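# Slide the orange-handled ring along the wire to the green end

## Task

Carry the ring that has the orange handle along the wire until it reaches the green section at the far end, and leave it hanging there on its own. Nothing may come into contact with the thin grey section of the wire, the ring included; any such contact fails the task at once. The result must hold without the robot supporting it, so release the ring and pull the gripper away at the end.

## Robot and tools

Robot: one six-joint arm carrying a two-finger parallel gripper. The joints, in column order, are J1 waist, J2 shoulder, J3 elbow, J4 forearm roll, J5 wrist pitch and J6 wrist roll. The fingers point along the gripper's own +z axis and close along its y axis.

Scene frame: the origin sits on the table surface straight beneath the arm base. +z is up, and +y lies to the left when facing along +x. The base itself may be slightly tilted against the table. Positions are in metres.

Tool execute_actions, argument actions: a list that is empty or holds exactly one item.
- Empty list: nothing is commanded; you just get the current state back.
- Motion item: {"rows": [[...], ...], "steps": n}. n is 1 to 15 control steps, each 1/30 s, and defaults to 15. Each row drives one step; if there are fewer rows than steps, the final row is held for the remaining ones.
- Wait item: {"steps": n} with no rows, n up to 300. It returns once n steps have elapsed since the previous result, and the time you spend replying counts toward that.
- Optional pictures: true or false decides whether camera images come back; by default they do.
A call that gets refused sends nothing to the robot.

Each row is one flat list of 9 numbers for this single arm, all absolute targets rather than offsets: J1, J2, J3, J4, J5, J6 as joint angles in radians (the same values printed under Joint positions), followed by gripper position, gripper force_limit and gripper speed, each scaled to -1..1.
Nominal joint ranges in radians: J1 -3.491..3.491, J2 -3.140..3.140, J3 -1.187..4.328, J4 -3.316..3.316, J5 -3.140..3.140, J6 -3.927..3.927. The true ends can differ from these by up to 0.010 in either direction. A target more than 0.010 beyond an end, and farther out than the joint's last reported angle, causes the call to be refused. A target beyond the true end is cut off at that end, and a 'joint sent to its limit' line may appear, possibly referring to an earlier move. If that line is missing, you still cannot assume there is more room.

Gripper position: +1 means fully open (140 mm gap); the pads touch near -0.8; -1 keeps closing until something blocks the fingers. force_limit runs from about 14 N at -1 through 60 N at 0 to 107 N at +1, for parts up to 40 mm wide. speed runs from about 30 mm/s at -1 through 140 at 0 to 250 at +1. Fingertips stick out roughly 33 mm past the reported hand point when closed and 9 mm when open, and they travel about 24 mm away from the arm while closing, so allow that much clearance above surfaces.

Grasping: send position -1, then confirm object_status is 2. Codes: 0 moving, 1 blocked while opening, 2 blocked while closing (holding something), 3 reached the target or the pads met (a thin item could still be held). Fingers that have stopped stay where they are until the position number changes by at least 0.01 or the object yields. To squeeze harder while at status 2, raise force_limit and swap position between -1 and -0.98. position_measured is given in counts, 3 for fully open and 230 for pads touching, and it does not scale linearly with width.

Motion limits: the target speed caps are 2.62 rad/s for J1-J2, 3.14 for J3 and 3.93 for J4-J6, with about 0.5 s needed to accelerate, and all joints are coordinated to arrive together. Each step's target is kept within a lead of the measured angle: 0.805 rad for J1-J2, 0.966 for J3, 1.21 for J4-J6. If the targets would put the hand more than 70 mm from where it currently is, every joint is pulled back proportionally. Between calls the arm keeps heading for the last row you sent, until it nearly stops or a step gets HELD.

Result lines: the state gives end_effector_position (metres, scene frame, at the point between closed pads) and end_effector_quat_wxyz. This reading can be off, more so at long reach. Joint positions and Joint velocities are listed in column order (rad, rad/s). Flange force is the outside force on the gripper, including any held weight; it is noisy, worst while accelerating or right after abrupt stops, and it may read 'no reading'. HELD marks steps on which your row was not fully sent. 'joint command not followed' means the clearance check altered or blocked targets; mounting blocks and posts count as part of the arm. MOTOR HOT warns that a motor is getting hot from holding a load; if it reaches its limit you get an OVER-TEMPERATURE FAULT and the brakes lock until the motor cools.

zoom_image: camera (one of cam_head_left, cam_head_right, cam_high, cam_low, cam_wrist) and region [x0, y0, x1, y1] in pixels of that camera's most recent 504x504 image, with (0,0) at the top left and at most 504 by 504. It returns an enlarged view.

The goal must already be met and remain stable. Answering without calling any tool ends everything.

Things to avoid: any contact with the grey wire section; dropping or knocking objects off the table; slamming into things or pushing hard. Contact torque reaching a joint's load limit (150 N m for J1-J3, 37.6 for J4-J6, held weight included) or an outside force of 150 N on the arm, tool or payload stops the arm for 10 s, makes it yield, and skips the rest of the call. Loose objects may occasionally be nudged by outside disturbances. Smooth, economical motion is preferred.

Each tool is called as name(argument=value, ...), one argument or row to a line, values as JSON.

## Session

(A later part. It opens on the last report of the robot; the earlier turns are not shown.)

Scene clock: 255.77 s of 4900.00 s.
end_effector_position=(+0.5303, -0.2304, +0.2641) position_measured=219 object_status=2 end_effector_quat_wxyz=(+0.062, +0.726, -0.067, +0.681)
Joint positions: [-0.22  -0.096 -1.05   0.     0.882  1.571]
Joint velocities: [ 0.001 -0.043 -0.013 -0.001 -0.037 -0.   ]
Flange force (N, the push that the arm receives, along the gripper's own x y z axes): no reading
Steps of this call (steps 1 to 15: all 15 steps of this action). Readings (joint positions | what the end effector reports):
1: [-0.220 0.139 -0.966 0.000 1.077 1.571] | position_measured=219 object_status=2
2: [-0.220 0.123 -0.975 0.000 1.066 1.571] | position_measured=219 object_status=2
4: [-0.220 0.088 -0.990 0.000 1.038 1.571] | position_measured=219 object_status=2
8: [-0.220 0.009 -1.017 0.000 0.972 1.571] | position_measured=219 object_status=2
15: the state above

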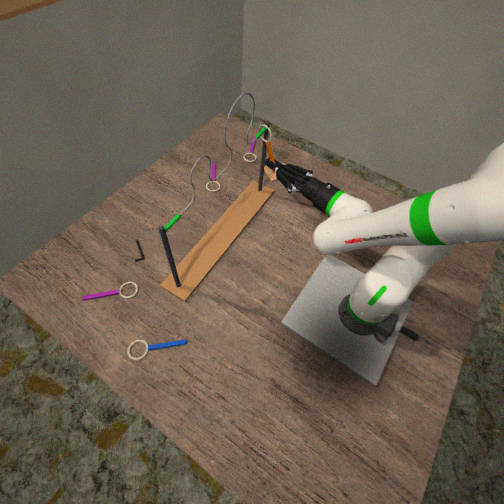

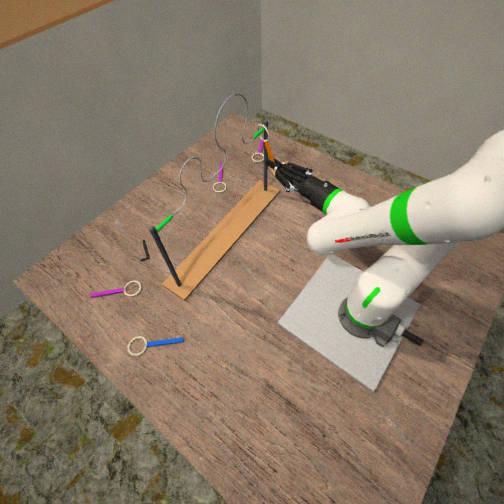

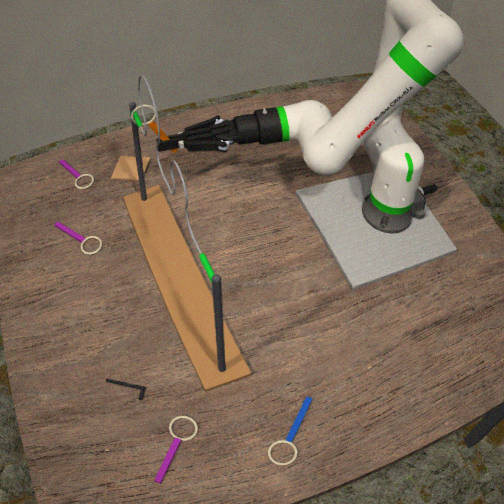

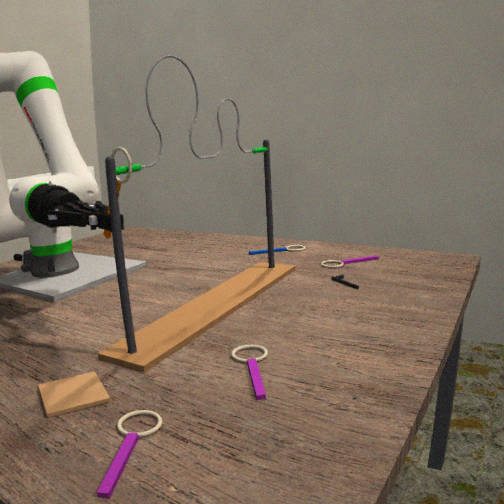

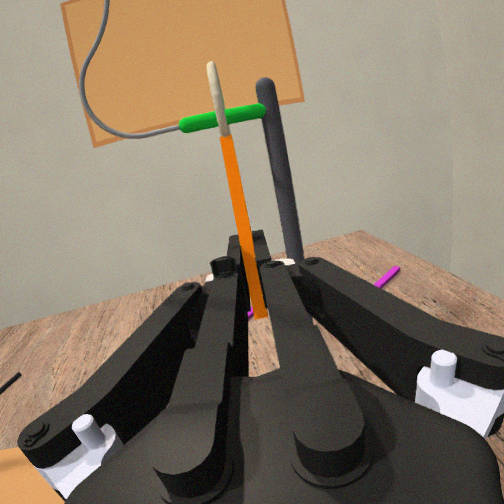

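execute_actions(
  actions=[
    {"rows": [[-0.22,-0.1204,-1.0518,0,0.8558,1.5708,-1,-1,-0.6],[-0.22,-0.1442,-1.0534,0,0.8300,1.5708,-1,-1,-0.6],[-0.22,-0.1680,-1.0549,0,0.8041,1.5708,-1,-1,-0.6],[-0.22,-0.1918,-1.0564,0,0.7782,1.5708,-1,-1,-0.6],[-0.22,-0.2156,-1.0580,0,0.7524,1.5708,-1,-1,-0.6],[-0.22,-0.2394,-1.0595,0,0.7265,1.5708,-1,-1,-0.6],[-0.22,-0.2632,-1.0610,0,0.7006,1.5708,-1,-1,-0.6],[-0.22,-0.2870,-1.0625,0,0.6747,1.5708,-1,-1,-0.6],[-0.22,-0.3108,-1.0641,0,0.6489,1.5708,-1,-1,-0.6],[-0.22,-0.3346,-1.0656,0,0.6230,1.5708,-1,-1,-0.6],[-0.22,-0.3530,-1.0610,0,0.5965,1.5708,-1,-1,-0.6],[-0.22,-0.3714,-1.0565,0,0.5701,1.5708,-1,-1,-0.6],[-0.22,-0.3899,-1.0520,0,0.5436,1.5708,-1,-1,-0.6],[-0.22,-0.4083,-1.0474,0,0.5171,1.5708,-1,-1,-0.6],[-0.22,-0.4267,-1.0428,0,0.4906,1.5708,-1,-1,-0.6]], "steps": 15},
  ],
  pictures=false,
)

execute_actions(
  actions=[
    {"rows": [[-0.22,-0.4451,-1.0383,0,0.4642,1.5708,-1,-1,-0.6],[-0.22,-0.4635,-1.0338,0,0.4377,1.5708,-1,-1,-0.6],[-0.22,-0.4820,-1.0292,0,0.4112,1.5708,-1,-1,-0.6],[-0.22,-0.5004,-1.0246,0,0.3848,1.5708,-1,-1,-0.6],[-0.22,-0.5188,-1.0201,0,0.3583,1.5708,-1,-1,-0.6],[-0.22,-0.5270,-1.0106,0,0.3370,1.5708,-1,-1,-0.6],[-0.22,-0.5351,-1.0011,0,0.3158,1.5708,-1,-1,-0.6],[-0.22,-0.5433,-0.9916,0,0.2945,1.5708,-1,-1,-0.6],[-0.22,-0.5514,-0.9821,0,0.2733,1.5708,-1,-1,-0.6],[-0.22,-0.5596,-0.9726,0,0.2520,1.5708,-1,-1,-0.6],[-0.22,-0.5678,-0.9631,0,0.2307,1.5708,-1,-1,-0.6],[-0.22,-0.5759,-0.9536,0,0.2095,1.5708,-1,-1,-0.6],[-0.22,-0.5841,-0.9441,0,0.1882,1.5708,-1,-1,-0.6],[-0.22,-0.5922,-0.9346,0,0.1670,1.5708,-1,-1,-0.6],[-0.22,-0.6004,-0.9251,0,0.1457,1.5708,-1,-1,-0.6]], "steps": 15},
  ],
  pictures=false,
)

execute_actions(
  actions=[
    {"steps": 8},
  ],
)

zoom_image(
  camera="cam_high",
  region=[100, 60, 240, 180],
)

Scene clock: 274.23 s of 4900.00 s.
end_effector_position=(+0.5035, -0.2255, +0.2979) position_measured=219 object_status=2 end_effector_quat_wxyz=(+0.061, +0.742, -0.068, +0.664)
Joint positions: [-0.22  -0.365 -1.059 -0.     0.576  1.571]
Joint velocities: [-0.002 -0.599  0.088  0.001 -0.809  0.   ]
Flange force (N, the push that the arm receives, along the gripper's own x y z axes): no reading
Steps of this call (steps 1 to 15: the robot went on to your last target; steps 16 to 90: nothing new was sent; then 14.97 s passed at rest; steps 91 to 105: all 15 steps of this action). Readings (joint positions | what the end effector reports):
91: [-0.220 -0.097 -1.050 -0.000 0.881 1.571] | position_measured=219 object_status=2
92: [-0.220 -0.102 -1.051 -0.000 0.876 1.571] | position_measured=219 object_status=2
94: [-0.220 -0.128 -1.052 -0.000 0.848 1.571] | position_measured=219 object_status=2
98: [-0.220 -0.211 -1.058 -0.000 0.757 1.571] | position_measured=219 object_status=2
105: the state above

Scene clock: 274.73 s of 4900.00 s.
end_effector_position=(+0.4930, -0.2236, +0.3590) position_measured=219 object_status=2 end_effector_quat_wxyz=(+0.059, +0.759, -0.070, +0.645)
Joint positions: [-0.22  -0.579 -0.95  -0.     0.202  1.571]
Joint velocities: [ 0.003 -0.245  0.283  0.001 -0.63  -0.   ]
Flange force (N, the push that the arm receives, along the gripper's own x y z axes): no reading
Steps of this call (steps 1 to 15: all 15 steps of this action). Readings (joint positions | what the end effector reports):
1: [-0.220 -0.385 -1.056 -0.000 0.548 1.571] | position_measured=219 object_status=2
2: [-0.220 -0.405 -1.050 -0.000 0.521 1.571] | position_measured=219 object_status=2
4: [-0.220 -0.443 -1.039 -0.000 0.466 1.571] | position_measured=219 object_status=2
8: [-0.220 -0.512 -1.016 -0.000 0.360 1.571] | position_measured=219 object_status=2
15: the state above

Scene clock: 275.00 s of 4900.00 s.
end_effector_position=(+0.4918, -0.2233, +0.3696) position_measured=219 object_status=2 end_effector_quat_wxyz=(+0.059, +0.762, -0.070, +0.641)
Joint positions: [-0.22  -0.6   -0.925 -0.     0.146  1.571]
Joint velocities: [-0.     0.001  0.001 -0.001 -0.001 -0.   ]
Flange force (N, the push that the arm receives, along the gripper's own x y z axes): no reading
Steps of this call (steps 1 to 8: the robot went on to your last target). Readings (joint positions | what the end effector reports):
1: [-0.220 -0.587 -0.941 -0.000 0.181 1.571] | position_measured=219 object_status=2
2: [-0.220 -0.594 -0.933 -0.000 0.163 1.571] | position_measured=219 object_status=2
4: [-0.220 -0.600 -0.926 -0.000 0.147 1.571] | position_measured=219 object_status=2
8: the state above

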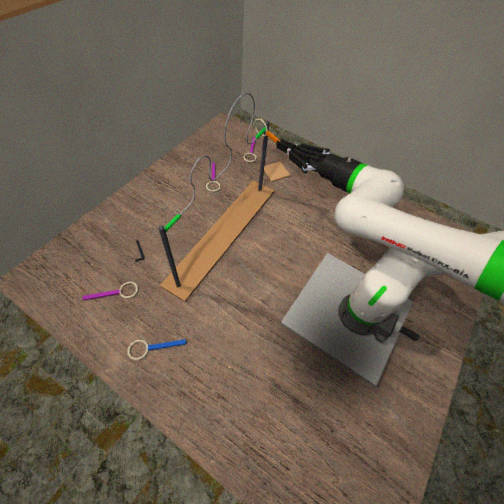

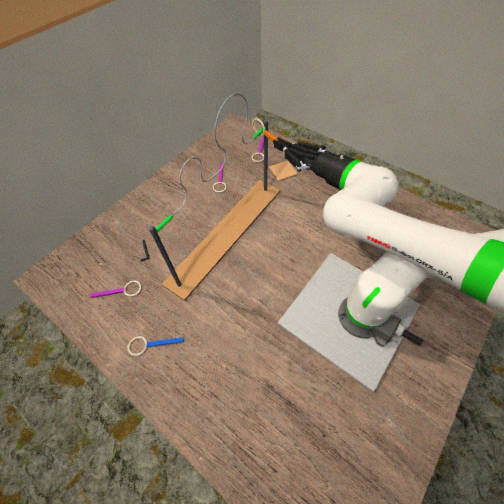

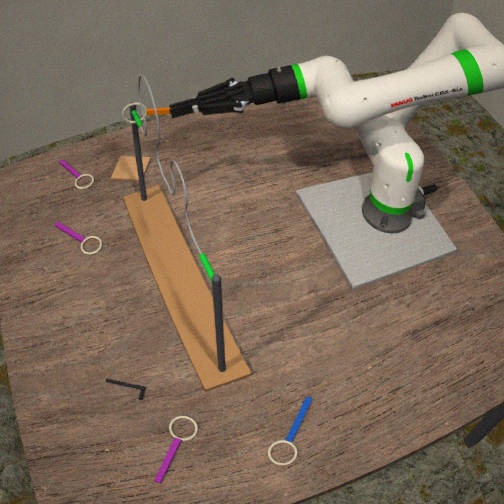

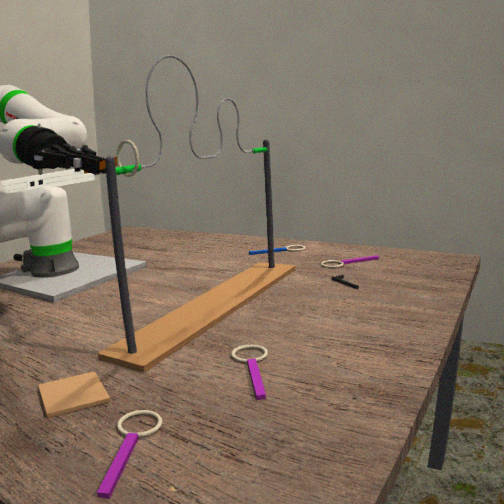

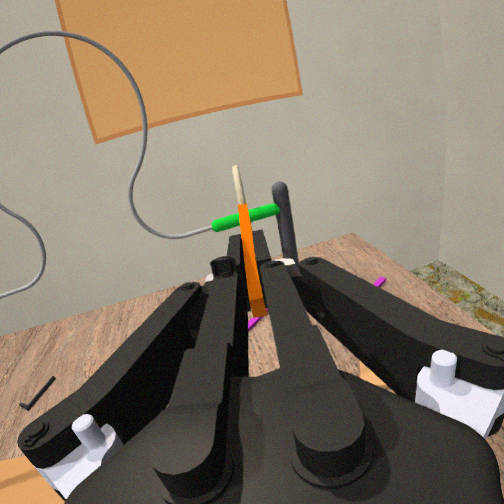

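Region (100, 60, 240, 180) of cam_high's 504x504 image, scaled by 3.600, with more detail than that image has; it fills the top 432 rows of this view, and the rest is white.

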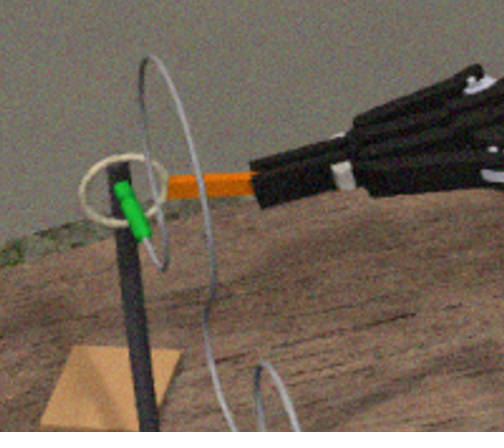

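execute_actions(
  actions=[
    {"rows": [[-0.22,-0.6010,-0.9153,0,0.1323,1.5708,-1,-1,-0.6],[-0.22,-0.6016,-0.9054,0,0.1188,1.5708,-1,-1,-0.6],[-0.22,-0.6022,-0.8956,0,0.1054,1.5708,-1,-1,-0.6],[-0.22,-0.6028,-0.8858,0,0.0920,1.5708,-1,-1,-0.6],[-0.22,-0.6034,-0.8760,0,0.0786,1.5708,-1,-1,-0.6],[-0.22,-0.6040,-0.8661,0,0.0651,1.5708,-1,-1,-0.6],[-0.22,-0.6046,-0.8563,0,0.0517,1.5708,-1,-1,-0.6]], "steps": 13},
  ],
)

zoom_image(
  camera="cam_high",
  region=[100, 60, 240, 180],
)

zoom_image(
  camera="cam_wrist",
  region=[150, 140, 350, 300],
)

Scene clock: 280.30 s of 4900.00 s.
end_effector_position=(+0.4976, -0.2244, +0.3914) position_measured=219 object_status=2 end_effector_quat_wxyz=(+0.058, +0.768, -0.071, +0.633)
Joint positions: [-0.22  -0.605 -0.856  0.     0.052  1.571]
Joint velocities: [ 0.001 -0.001  0.001 -0.    -0.002  0.   ]
Flange force (N, the push that the arm receives, along the gripper's own x y z axes): no reading
Steps of this call (steps 1 to 30: the robot went on to your last target; steps 31 to 90: nothing new was sent; then 1.87 s passed at rest; steps 91 to 103: all 13 steps of this action). Readings (joint positions | what the end effector reports):
91: [-0.220 -0.600 -0.925 0.000 0.145 1.571] | position_measured=219 object_status=2
92: [-0.220 -0.601 -0.921 0.000 0.139 1.571] | position_measured=219 object_status=2
94: [-0.220 -0.602 -0.905 0.000 0.118 1.571] | position_measured=219 object_status=2
98: [-0.220 -0.604 -0.868 0.000 0.068 1.571] | position_measured=219 object_status=2
103: the state above

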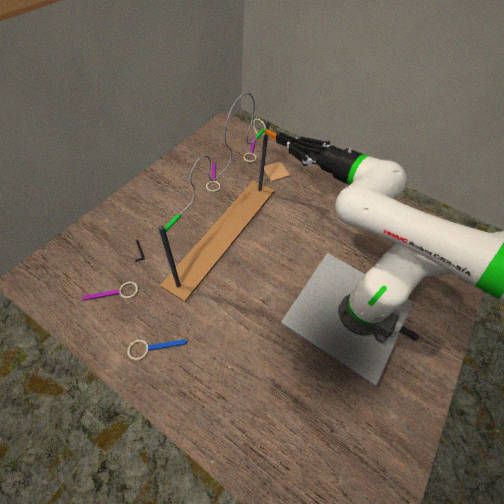

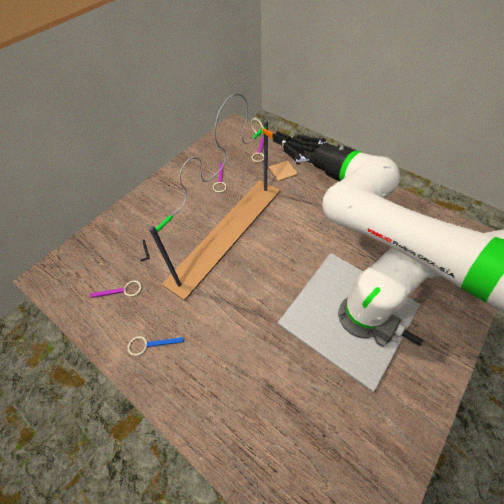

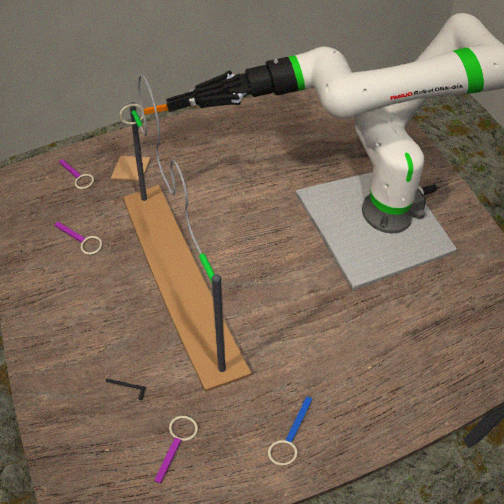

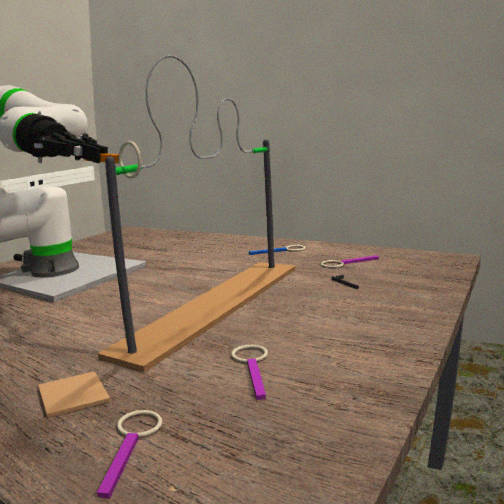

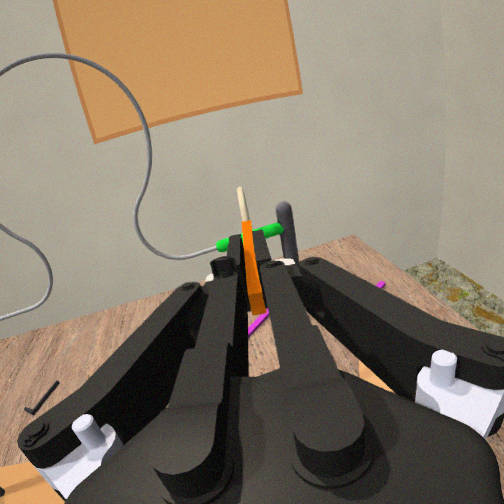

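Region (100, 60, 240, 180) of cam_high's 504x504 image, scaled by 3.600, with more detail than that image has; it fills the top 432 rows of this view, and the rest is white.

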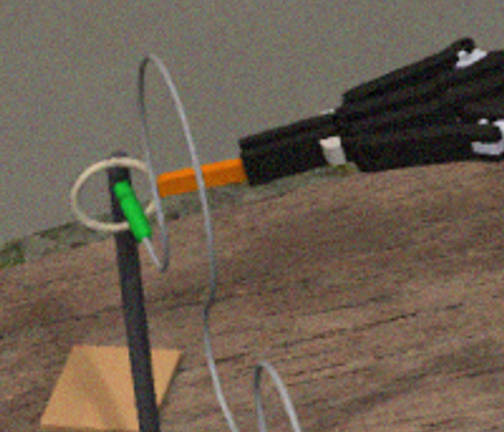

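Region (150, 140, 350, 300) of cam_wrist's 504x504 image, scaled by 2.520, with more detail than that image has; it fills the top 403 rows of this view, and the rest is white.

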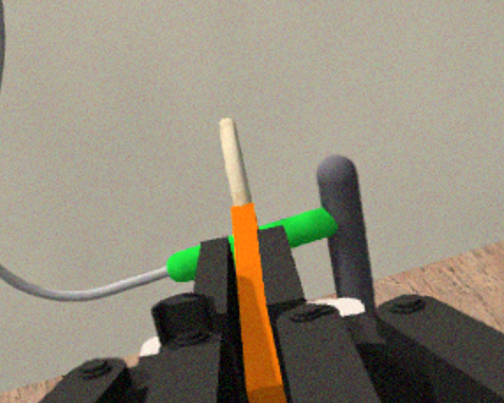

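execute_actions(
  actions=[
    {"rows": [[-0.22,-0.6046,-0.8563,0,0.0517,1.5708,-0.98,0,-0.6],[-0.22,-0.6046,-0.8563,0,0.0517,1.5708,-0.98,0,-0.6],[-0.22,-0.6046,-0.8563,0,0.0517,1.5708,-0.98,0,-0.6],[-0.22,-0.6046,-0.8563,0,0.0517,1.5708,-0.98,0,-0.6],[-0.22,-0.6046,-0.8563,0,0.0517,1.5708,-0.98,0,-0.6],[-0.22,-0.6149,-0.8682,0,0.0532,1.5708,-0.98,0,-0.6],[-0.22,-0.6253,-0.8800,0,0.0548,1.5708,-0.98,0,-0.6],[-0.22,-0.6356,-0.8919,0,0.0563,1.5708,-0.98,0,-0.6],[-0.22,-0.6459,-0.9037,0,0.0578,1.5708,-0.98,0,-0.6]], "steps": 15},
  ],
)

zoom_image(
  camera="cam_high",
  region=[100, 60, 240, 180],
)

zoom_image(
  camera="cam_wrist",
  region=[150, 140, 350, 300],
)

zoom_image(
  camera="cam_low",
  region=[70, 120, 190, 220],
)

Scene clock: 323.70 s of 4900.00 s.
end_effector_position=(+0.4836, -0.2218, +0.3789) position_measured=221 object_status=2 end_effector_quat_wxyz=(+0.058, +0.768, -0.071, +0.633)
Joint positions: [-0.22  -0.646 -0.904 -0.     0.058  1.571]
Joint velocities: [-0.001 -0.    -0.001 -0.     0.    -0.   ]
Flange force (N, the push that the arm receives, along the gripper's own x y z axes): no reading
Steps of this call (steps 1 to 15: the robot went on to your last target; steps 16 to 90: nothing new was sent; then 39.90 s passed at rest; steps 91 to 105: all 15 steps of this action). Readings (joint positions | what the end effector reports):
91: [-0.220 -0.605 -0.856 -0.000 0.052 1.571] | position_measured=219 object_status=0
92: [-0.220 -0.605 -0.856 -0.000 0.052 1.571] | position_measured=221 object_status=0
94: [-0.220 -0.605 -0.856 -0.000 0.052 1.571] | position_measured=221 object_status=0
98: [-0.220 -0.616 -0.869 -0.000 0.053 1.571] | position_measured=221 object_status=2
105: the state above

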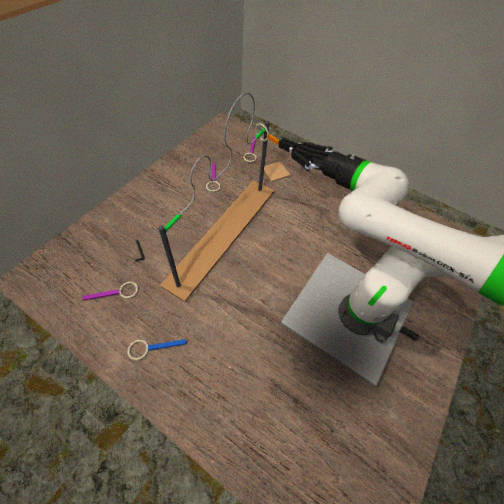

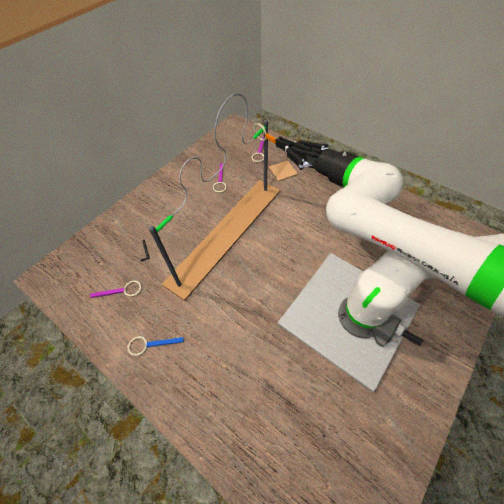

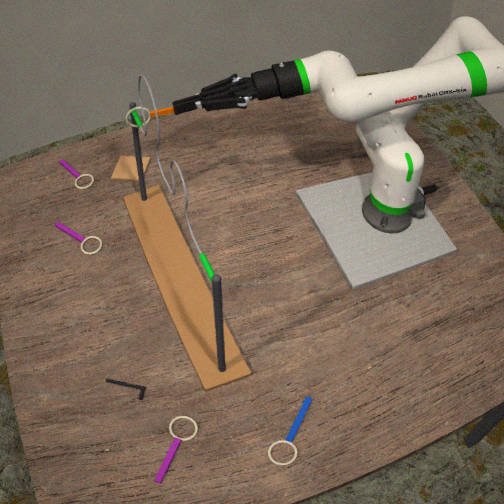

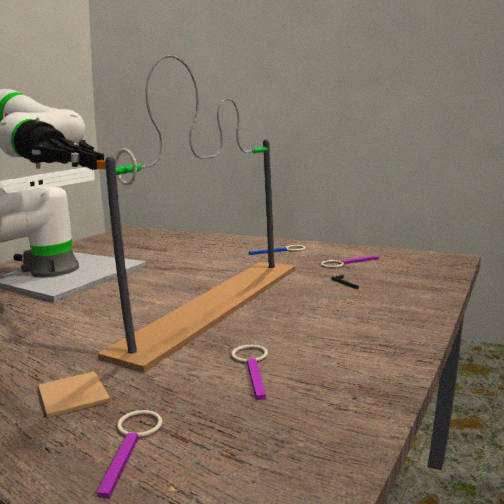

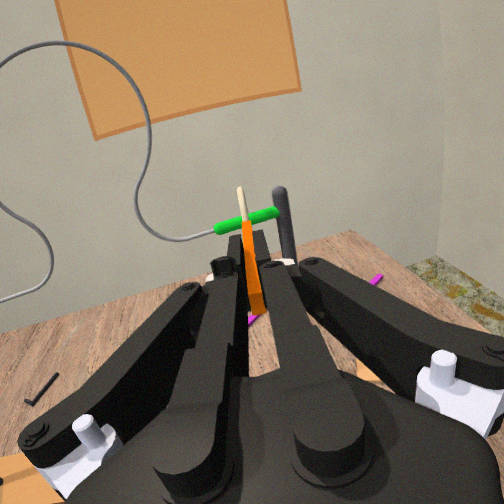

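Region (100, 60, 240, 180) of cam_high's 504x504 image, scaled by 3.600, with more detail than that image has; it fills the top 432 rows of this view, and the rest is white.

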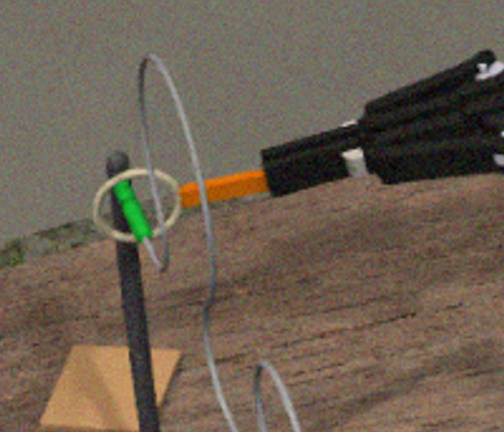

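Region (150, 140, 350, 300) of cam_wrist's 504x504 image, scaled by 2.520, with more detail than that image has; it fills the top 403 rows of this view, and the rest is white.

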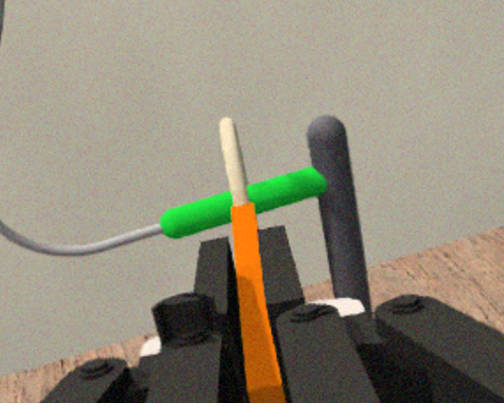

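Region (70, 120, 190, 220) of cam_low's 504x504 image, scaled by 4.200, with more detail than that image has.

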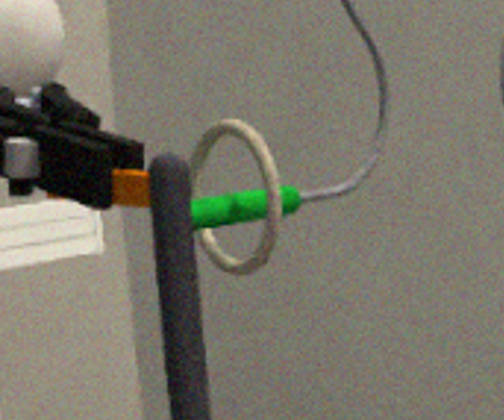

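execute_actions(
  actions=[
    {"rows": [[-0.1319,-0.7222,-0.9422,0,0.0200,1.606,-0.98,0,-0.6]], "steps": 15},
  ],
)

zoom_image(
  camera="cam_high",
  region=[100, 60, 240, 180],
)

zoom_image(
  camera="cam_wrist",
  region=[150, 140, 350, 300],
)

zoom_image(
  camera="cam_low",
  region=[70, 120, 190, 220],
)

Scene clock: 431.97 s of 4900.00 s.
end_effector_position=(+0.4810, -0.1763, +0.3749) position_measured=221 object_status=2 end_effector_quat_wxyz=(+0.041, +0.771, -0.023, +0.635)
Joint positions: [-0.132 -0.722 -0.942  0.     0.02   1.606]
Joint velocities: [ 0.    -0.001 -0.    -0.001 -0.     0.   ]
Flange force (N, the push that the arm receives, along the gripper's own x y z axes): no reading
Steps of this call (steps 1 to 15: the robot went on to your last target; steps 16 to 90: nothing new was sent; then 104.77 s passed at rest; steps 91 to 105: all 15 steps of this action). Readings (joint positions | what the end effector reports):
91: [-0.220 -0.646 -0.904 0.000 0.058 1.571] | position_measured=221 object_status=2
92: [-0.215 -0.650 -0.906 0.000 0.056 1.573] | position_measured=221 object_status=2
94: [-0.189 -0.673 -0.918 0.000 0.044 1.584] | position_measured=221 object_status=2
98: [-0.133 -0.721 -0.942 0.000 0.021 1.605] | position_measured=221 object_status=2
105: the state above

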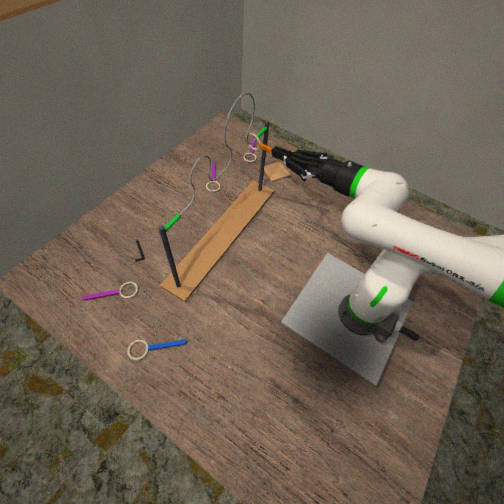

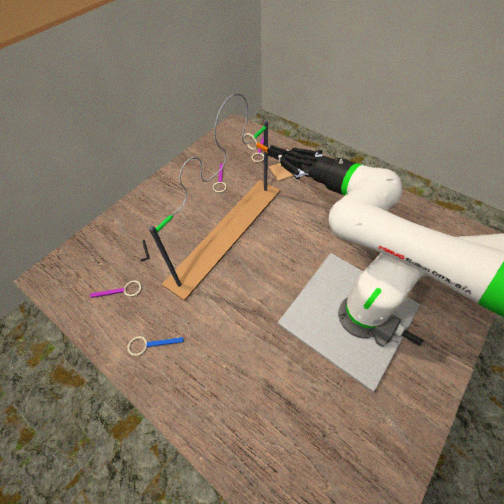

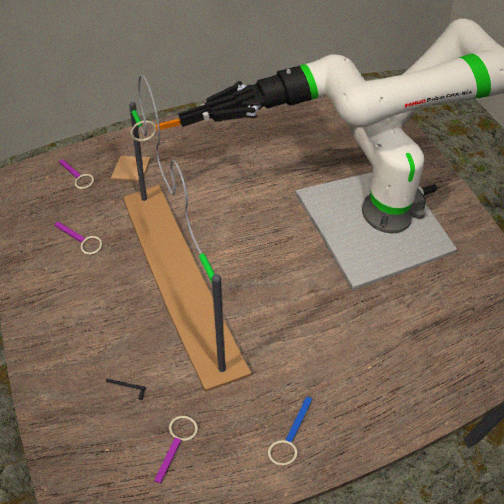

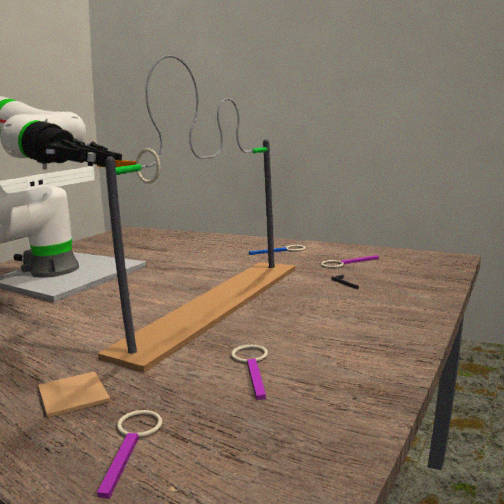

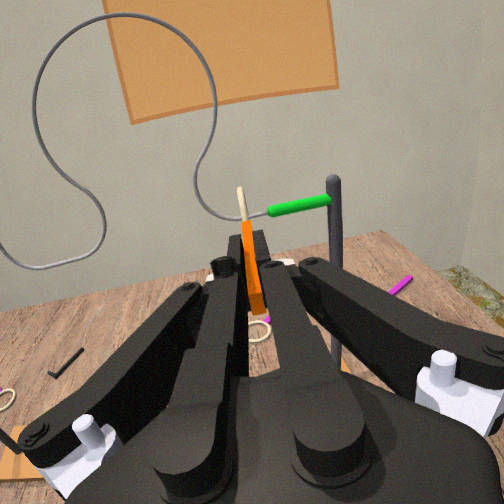

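Region (100, 60, 240, 180) of cam_high's 504x504 image, scaled by 3.600, with more detail than that image has; it fills the top 432 rows of this view, and the rest is white.

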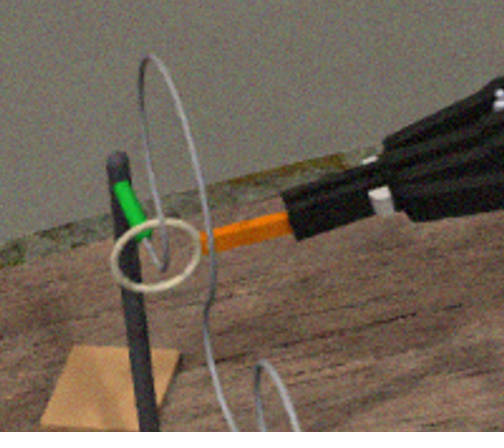

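Region (150, 140, 350, 300) of cam_wrist's 504x504 image, scaled by 2.520, with more detail than that image has; it fills the top 403 rows of this view, and the rest is white.

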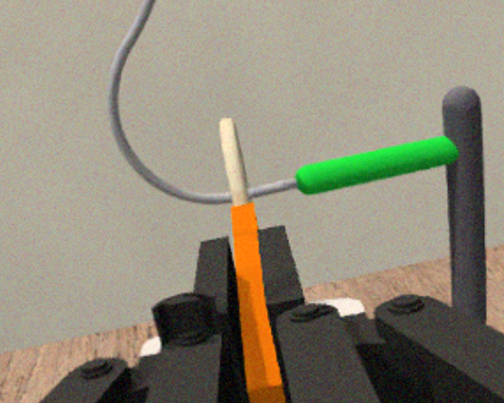

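Region (70, 120, 190, 220) of cam_low's 504x504 image, scaled by 4.200, with more detail than that image has.

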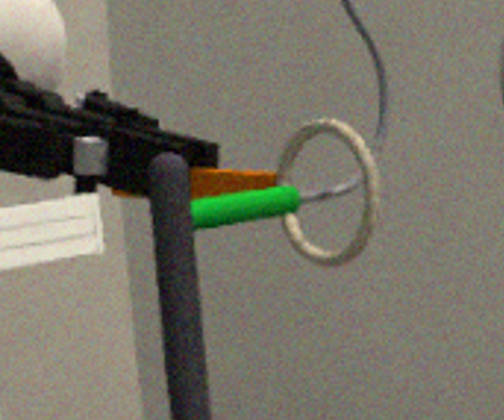

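zoom_image(
  camera="cam_wrist",
  region=[0, 0, 252, 280],
)

Region (0, 0, 252, 280) of cam_wrist's 504x504 image, scaled by 1.800, with more detail than that image has; it fills the left 454 columns of this view, and the rest is white.

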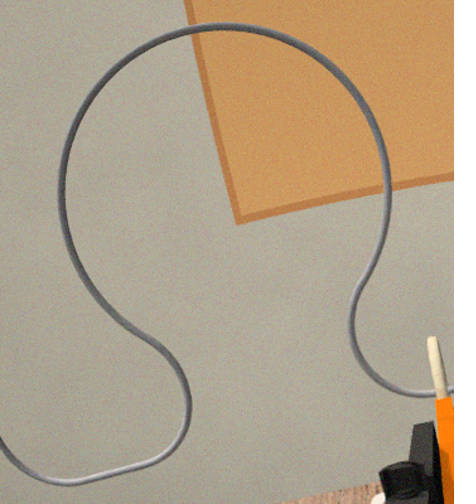

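execute_actions(
  actions=[
    {"rows": [[-0.1278,-0.7261,-0.9421,0,0.0160,1.5527,-0.98,0,-0.6],[-0.1237,-0.7299,-0.9420,0,0.0121,1.4994,-0.98,0,-0.6],[-0.1196,-0.7338,-0.9419,0,0.0081,1.4461,-0.98,0,-0.6],[-0.1155,-0.7377,-0.9418,0,0.0041,1.3928,-0.98,0,-0.6],[-0.1115,-0.7416,-0.9417,0,0.0002,1.3396,-0.98,0,-0.6],[-0.1074,-0.7454,-0.9416,0,-0.0038,1.2863,-0.98,0,-0.6],[-0.1033,-0.7493,-0.9415,0,-0.0078,1.2330,-0.98,0,-0.6],[-0.0992,-0.7532,-0.9414,0,-0.0118,1.1797,-0.98,0,-0.6],[-0.0951,-0.7570,-0.9413,0,-0.0157,1.1264,-0.98,0,-0.6],[-0.0910,-0.7609,-0.9412,0,-0.0197,1.0731,-0.98,0,-0.6],[-0.0883,-0.7642,-0.9384,0,-0.0258,1.0193,-0.98,0,-0.6],[-0.0856,-0.7674,-0.9356,0,-0.0318,0.9656,-0.98,0,-0.6],[-0.0829,-0.7707,-0.9327,0,-0.0379,0.9118,-0.98,0,-0.6],[-0.0802,-0.7739,-0.9299,0,-0.0440,0.8581,-0.98,0,-0.6],[-0.0776,-0.7772,-0.9271,0,-0.0501,0.8043,-0.98,0,-0.6]], "steps": 15},
  ],
  pictures=false,
)

execute_actions(
  actions=[
    {"rows": [[-0.0749,-0.7804,-0.9243,0,-0.0561,0.7505,-0.98,0,-0.6],[-0.0722,-0.7837,-0.9215,0,-0.0622,0.6968,-0.98,0,-0.6],[-0.0695,-0.7869,-0.9186,0,-0.0683,0.6430,-0.98,0,-0.6],[-0.0668,-0.7902,-0.9158,0,-0.0743,0.5893,-0.98,0,-0.6],[-0.0641,-0.7934,-0.9130,0,-0.0804,0.5355,-0.98,0,-0.6],[-0.0631,-0.7949,-0.9082,0,-0.0867,0.4820,-0.98,0,-0.6],[-0.0621,-0.7964,-0.9034,0,-0.0930,0.4284,-0.98,0,-0.6],[-0.0611,-0.7979,-0.8986,0,-0.0993,0.3749,-0.98,0,-0.6],[-0.0601,-0.7994,-0.8938,0,-0.1056,0.3213,-0.98,0,-0.6],[-0.0592,-0.8009,-0.8891,0,-0.1119,0.2678,-0.98,0,-0.6],[-0.0582,-0.8024,-0.8843,0,-0.1181,0.2142,-0.98,0,-0.6],[-0.0572,-0.8039,-0.8795,0,-0.1244,0.1607,-0.98,0,-0.6],[-0.0562,-0.8054,-0.8747,0,-0.1307,0.1071,-0.98,0,-0.6],[-0.0552,-0.8069,-0.8699,0,-0.1370,0.0536,-0.98,0,-0.6],[-0.0542,-0.8084,-0.8651,0,-0.1433,0.0,-0.98,0,-0.6]], "steps": 15},
  ],
  pictures=false,
)

execute_actions(
  actions=[
    {"steps": 10},
  ],
)

zoom_image(
  camera="cam_wrist",
  region=[150, 140, 350, 300],
)

zoom_image(
  camera="cam_high",
  region=[100, 60, 240, 180],
)

zoom_image(
  camera="cam_low",
  region=[90, 90, 210, 190],
)

Scene clock: 484.53 s of 4900.00 s.
end_effector_position=(+0.4791, -0.1555, +0.3807) position_measured=221 object_status=2 end_effector_quat_wxyz=(-0.152, +0.739, -0.224, +0.617)
Joint positions: [-0.09  -0.763 -0.94  -0.    -0.026  1.035]
Joint velocities: [ 0.091 -0.099  0.034 -0.002 -0.155 -1.529]
Flange force (N, the push that the arm receives, along the gripper's own x y z axes): no reading
Steps of this call (steps 1 to 15: the robot went on to your last target; steps 16 to 90: nothing new was sent; then 49.07 s passed at rest; steps 91 to 105: all 15 steps of this action). Readings (joint positions | what the end effector reports):
91: [-0.132 -0.722 -0.942 0.000 0.020 1.605] | position_measured=221 object_status=2
92: [-0.131 -0.722 -0.942 -0.000 0.019 1.598] | position_measured=221 object_status=2
94: [-0.128 -0.725 -0.942 -0.000 0.016 1.558] | position_measured=221 object_status=2
98: [-0.115 -0.738 -0.942 -0.000 0.004 1.389] | position_measured=221 object_status=2
105: the state above

Scene clock: 485.03 s of 4900.00 s.
end_effector_position=(+0.4776, -0.1402, +0.4097) position_measured=221 object_status=2 end_effector_quat_wxyz=(-0.387, +0.602, -0.483, +0.504)
Joint positions: [-0.059 -0.801 -0.886 -0.    -0.115  0.239]
Joint velocities: [ 0.033 -0.047  0.138  0.001 -0.183 -1.57 ]
Flange force (N, the push that the arm receives, along the gripper's own x y z axes): no reading
Steps of this call (steps 1 to 15: all 15 steps of this action). Readings (joint positions | what the end effector reports):
1: [-0.087 -0.766 -0.938 -0.000 -0.031 0.983] | position_measured=221 object_status=2
2: [-0.085 -0.769 -0.936 -0.000 -0.037 0.931] | position_measured=221 object_status=2
4: [-0.079 -0.776 -0.931 -0.000 -0.048 0.825] | position_measured=221 object_status=2
8: [-0.069 -0.788 -0.917 -0.000 -0.072 0.613] | position_measured=221 object_status=2
15: the state above

Scene clock: 485.37 s of 4900.00 s.
end_effector_position=(+0.4771, -0.1379, +0.4197) position_measured=221 object_status=2 end_effector_quat_wxyz=(-0.446, +0.541, -0.550, +0.454)
Joint positions: [-0.054 -0.808 -0.865 -0.    -0.143  0.   ]
Joint velocities: [ 0.    -0.001  0.     0.    -0.    -0.003]
Flange force (N, the push that the arm receives, along the gripper's own x y z axes): no reading
Steps of this call (steps 1 to 10: the robot went on to your last target). Readings (joint positions | what the end effector reports):
1: [-0.058 -0.803 -0.881 -0.000 -0.122 0.186] | position_measured=221 object_status=2
2: [-0.057 -0.804 -0.877 -0.000 -0.127 0.136] | position_measured=221 object_status=2
4: [-0.055 -0.807 -0.870 -0.000 -0.136 0.058] | position_measured=221 object_status=2
8: [-0.054 -0.808 -0.865 -0.000 -0.143 0.001] | position_measured=221 object_status=2
10: the state above

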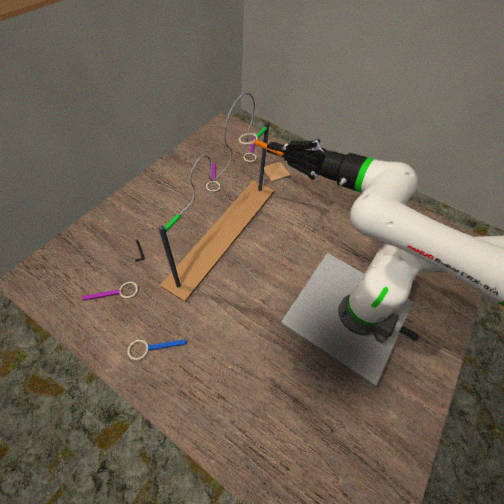

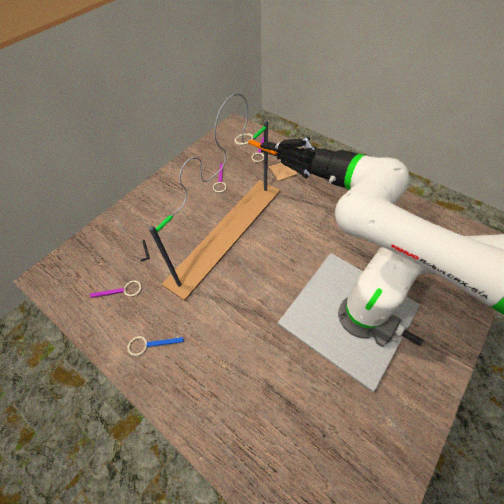

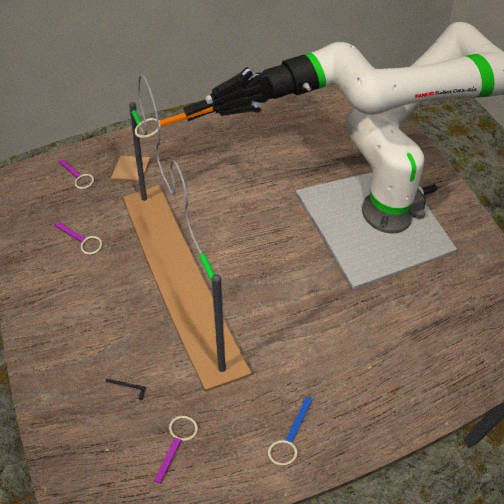

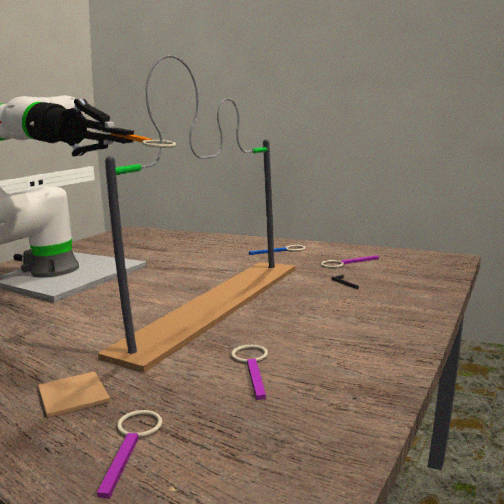

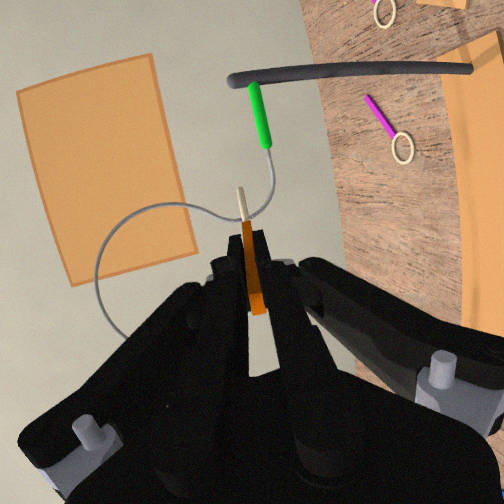

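Region (150, 140, 350, 300) of cam_wrist's 504x504 image, scaled by 2.520, with more detail than that image has; it fills the top 403 rows of this view, and the rest is white.

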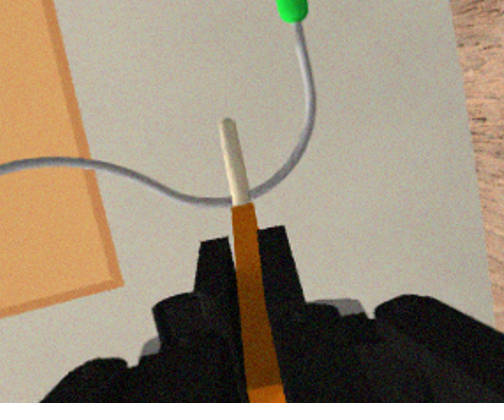

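Region (100, 60, 240, 180) of cam_high's 504x504 image, scaled by 3.600, with more detail than that image has; it fills the top 432 rows of this view, and the rest is white.

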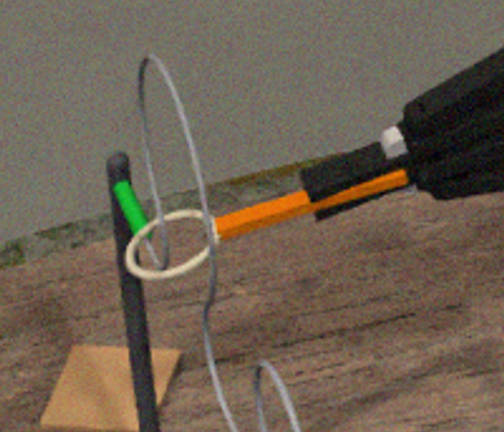

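Region (90, 90, 210, 190) of cam_low's 504x504 image, scaled by 4.200, with more detail than that image has.

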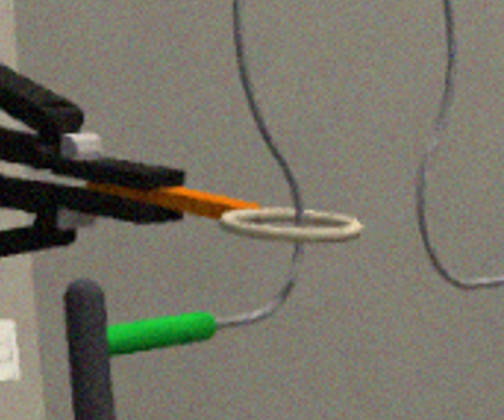

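zoom_image(
  camera="cam_wrist",
  region=[60, 160, 260, 360],
)

Region (60, 160, 260, 360) of cam_wrist's 504x504 image, scaled by 2.520, with more detail than that image has.

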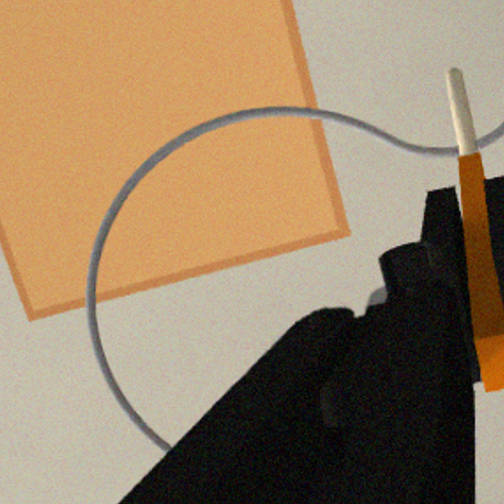

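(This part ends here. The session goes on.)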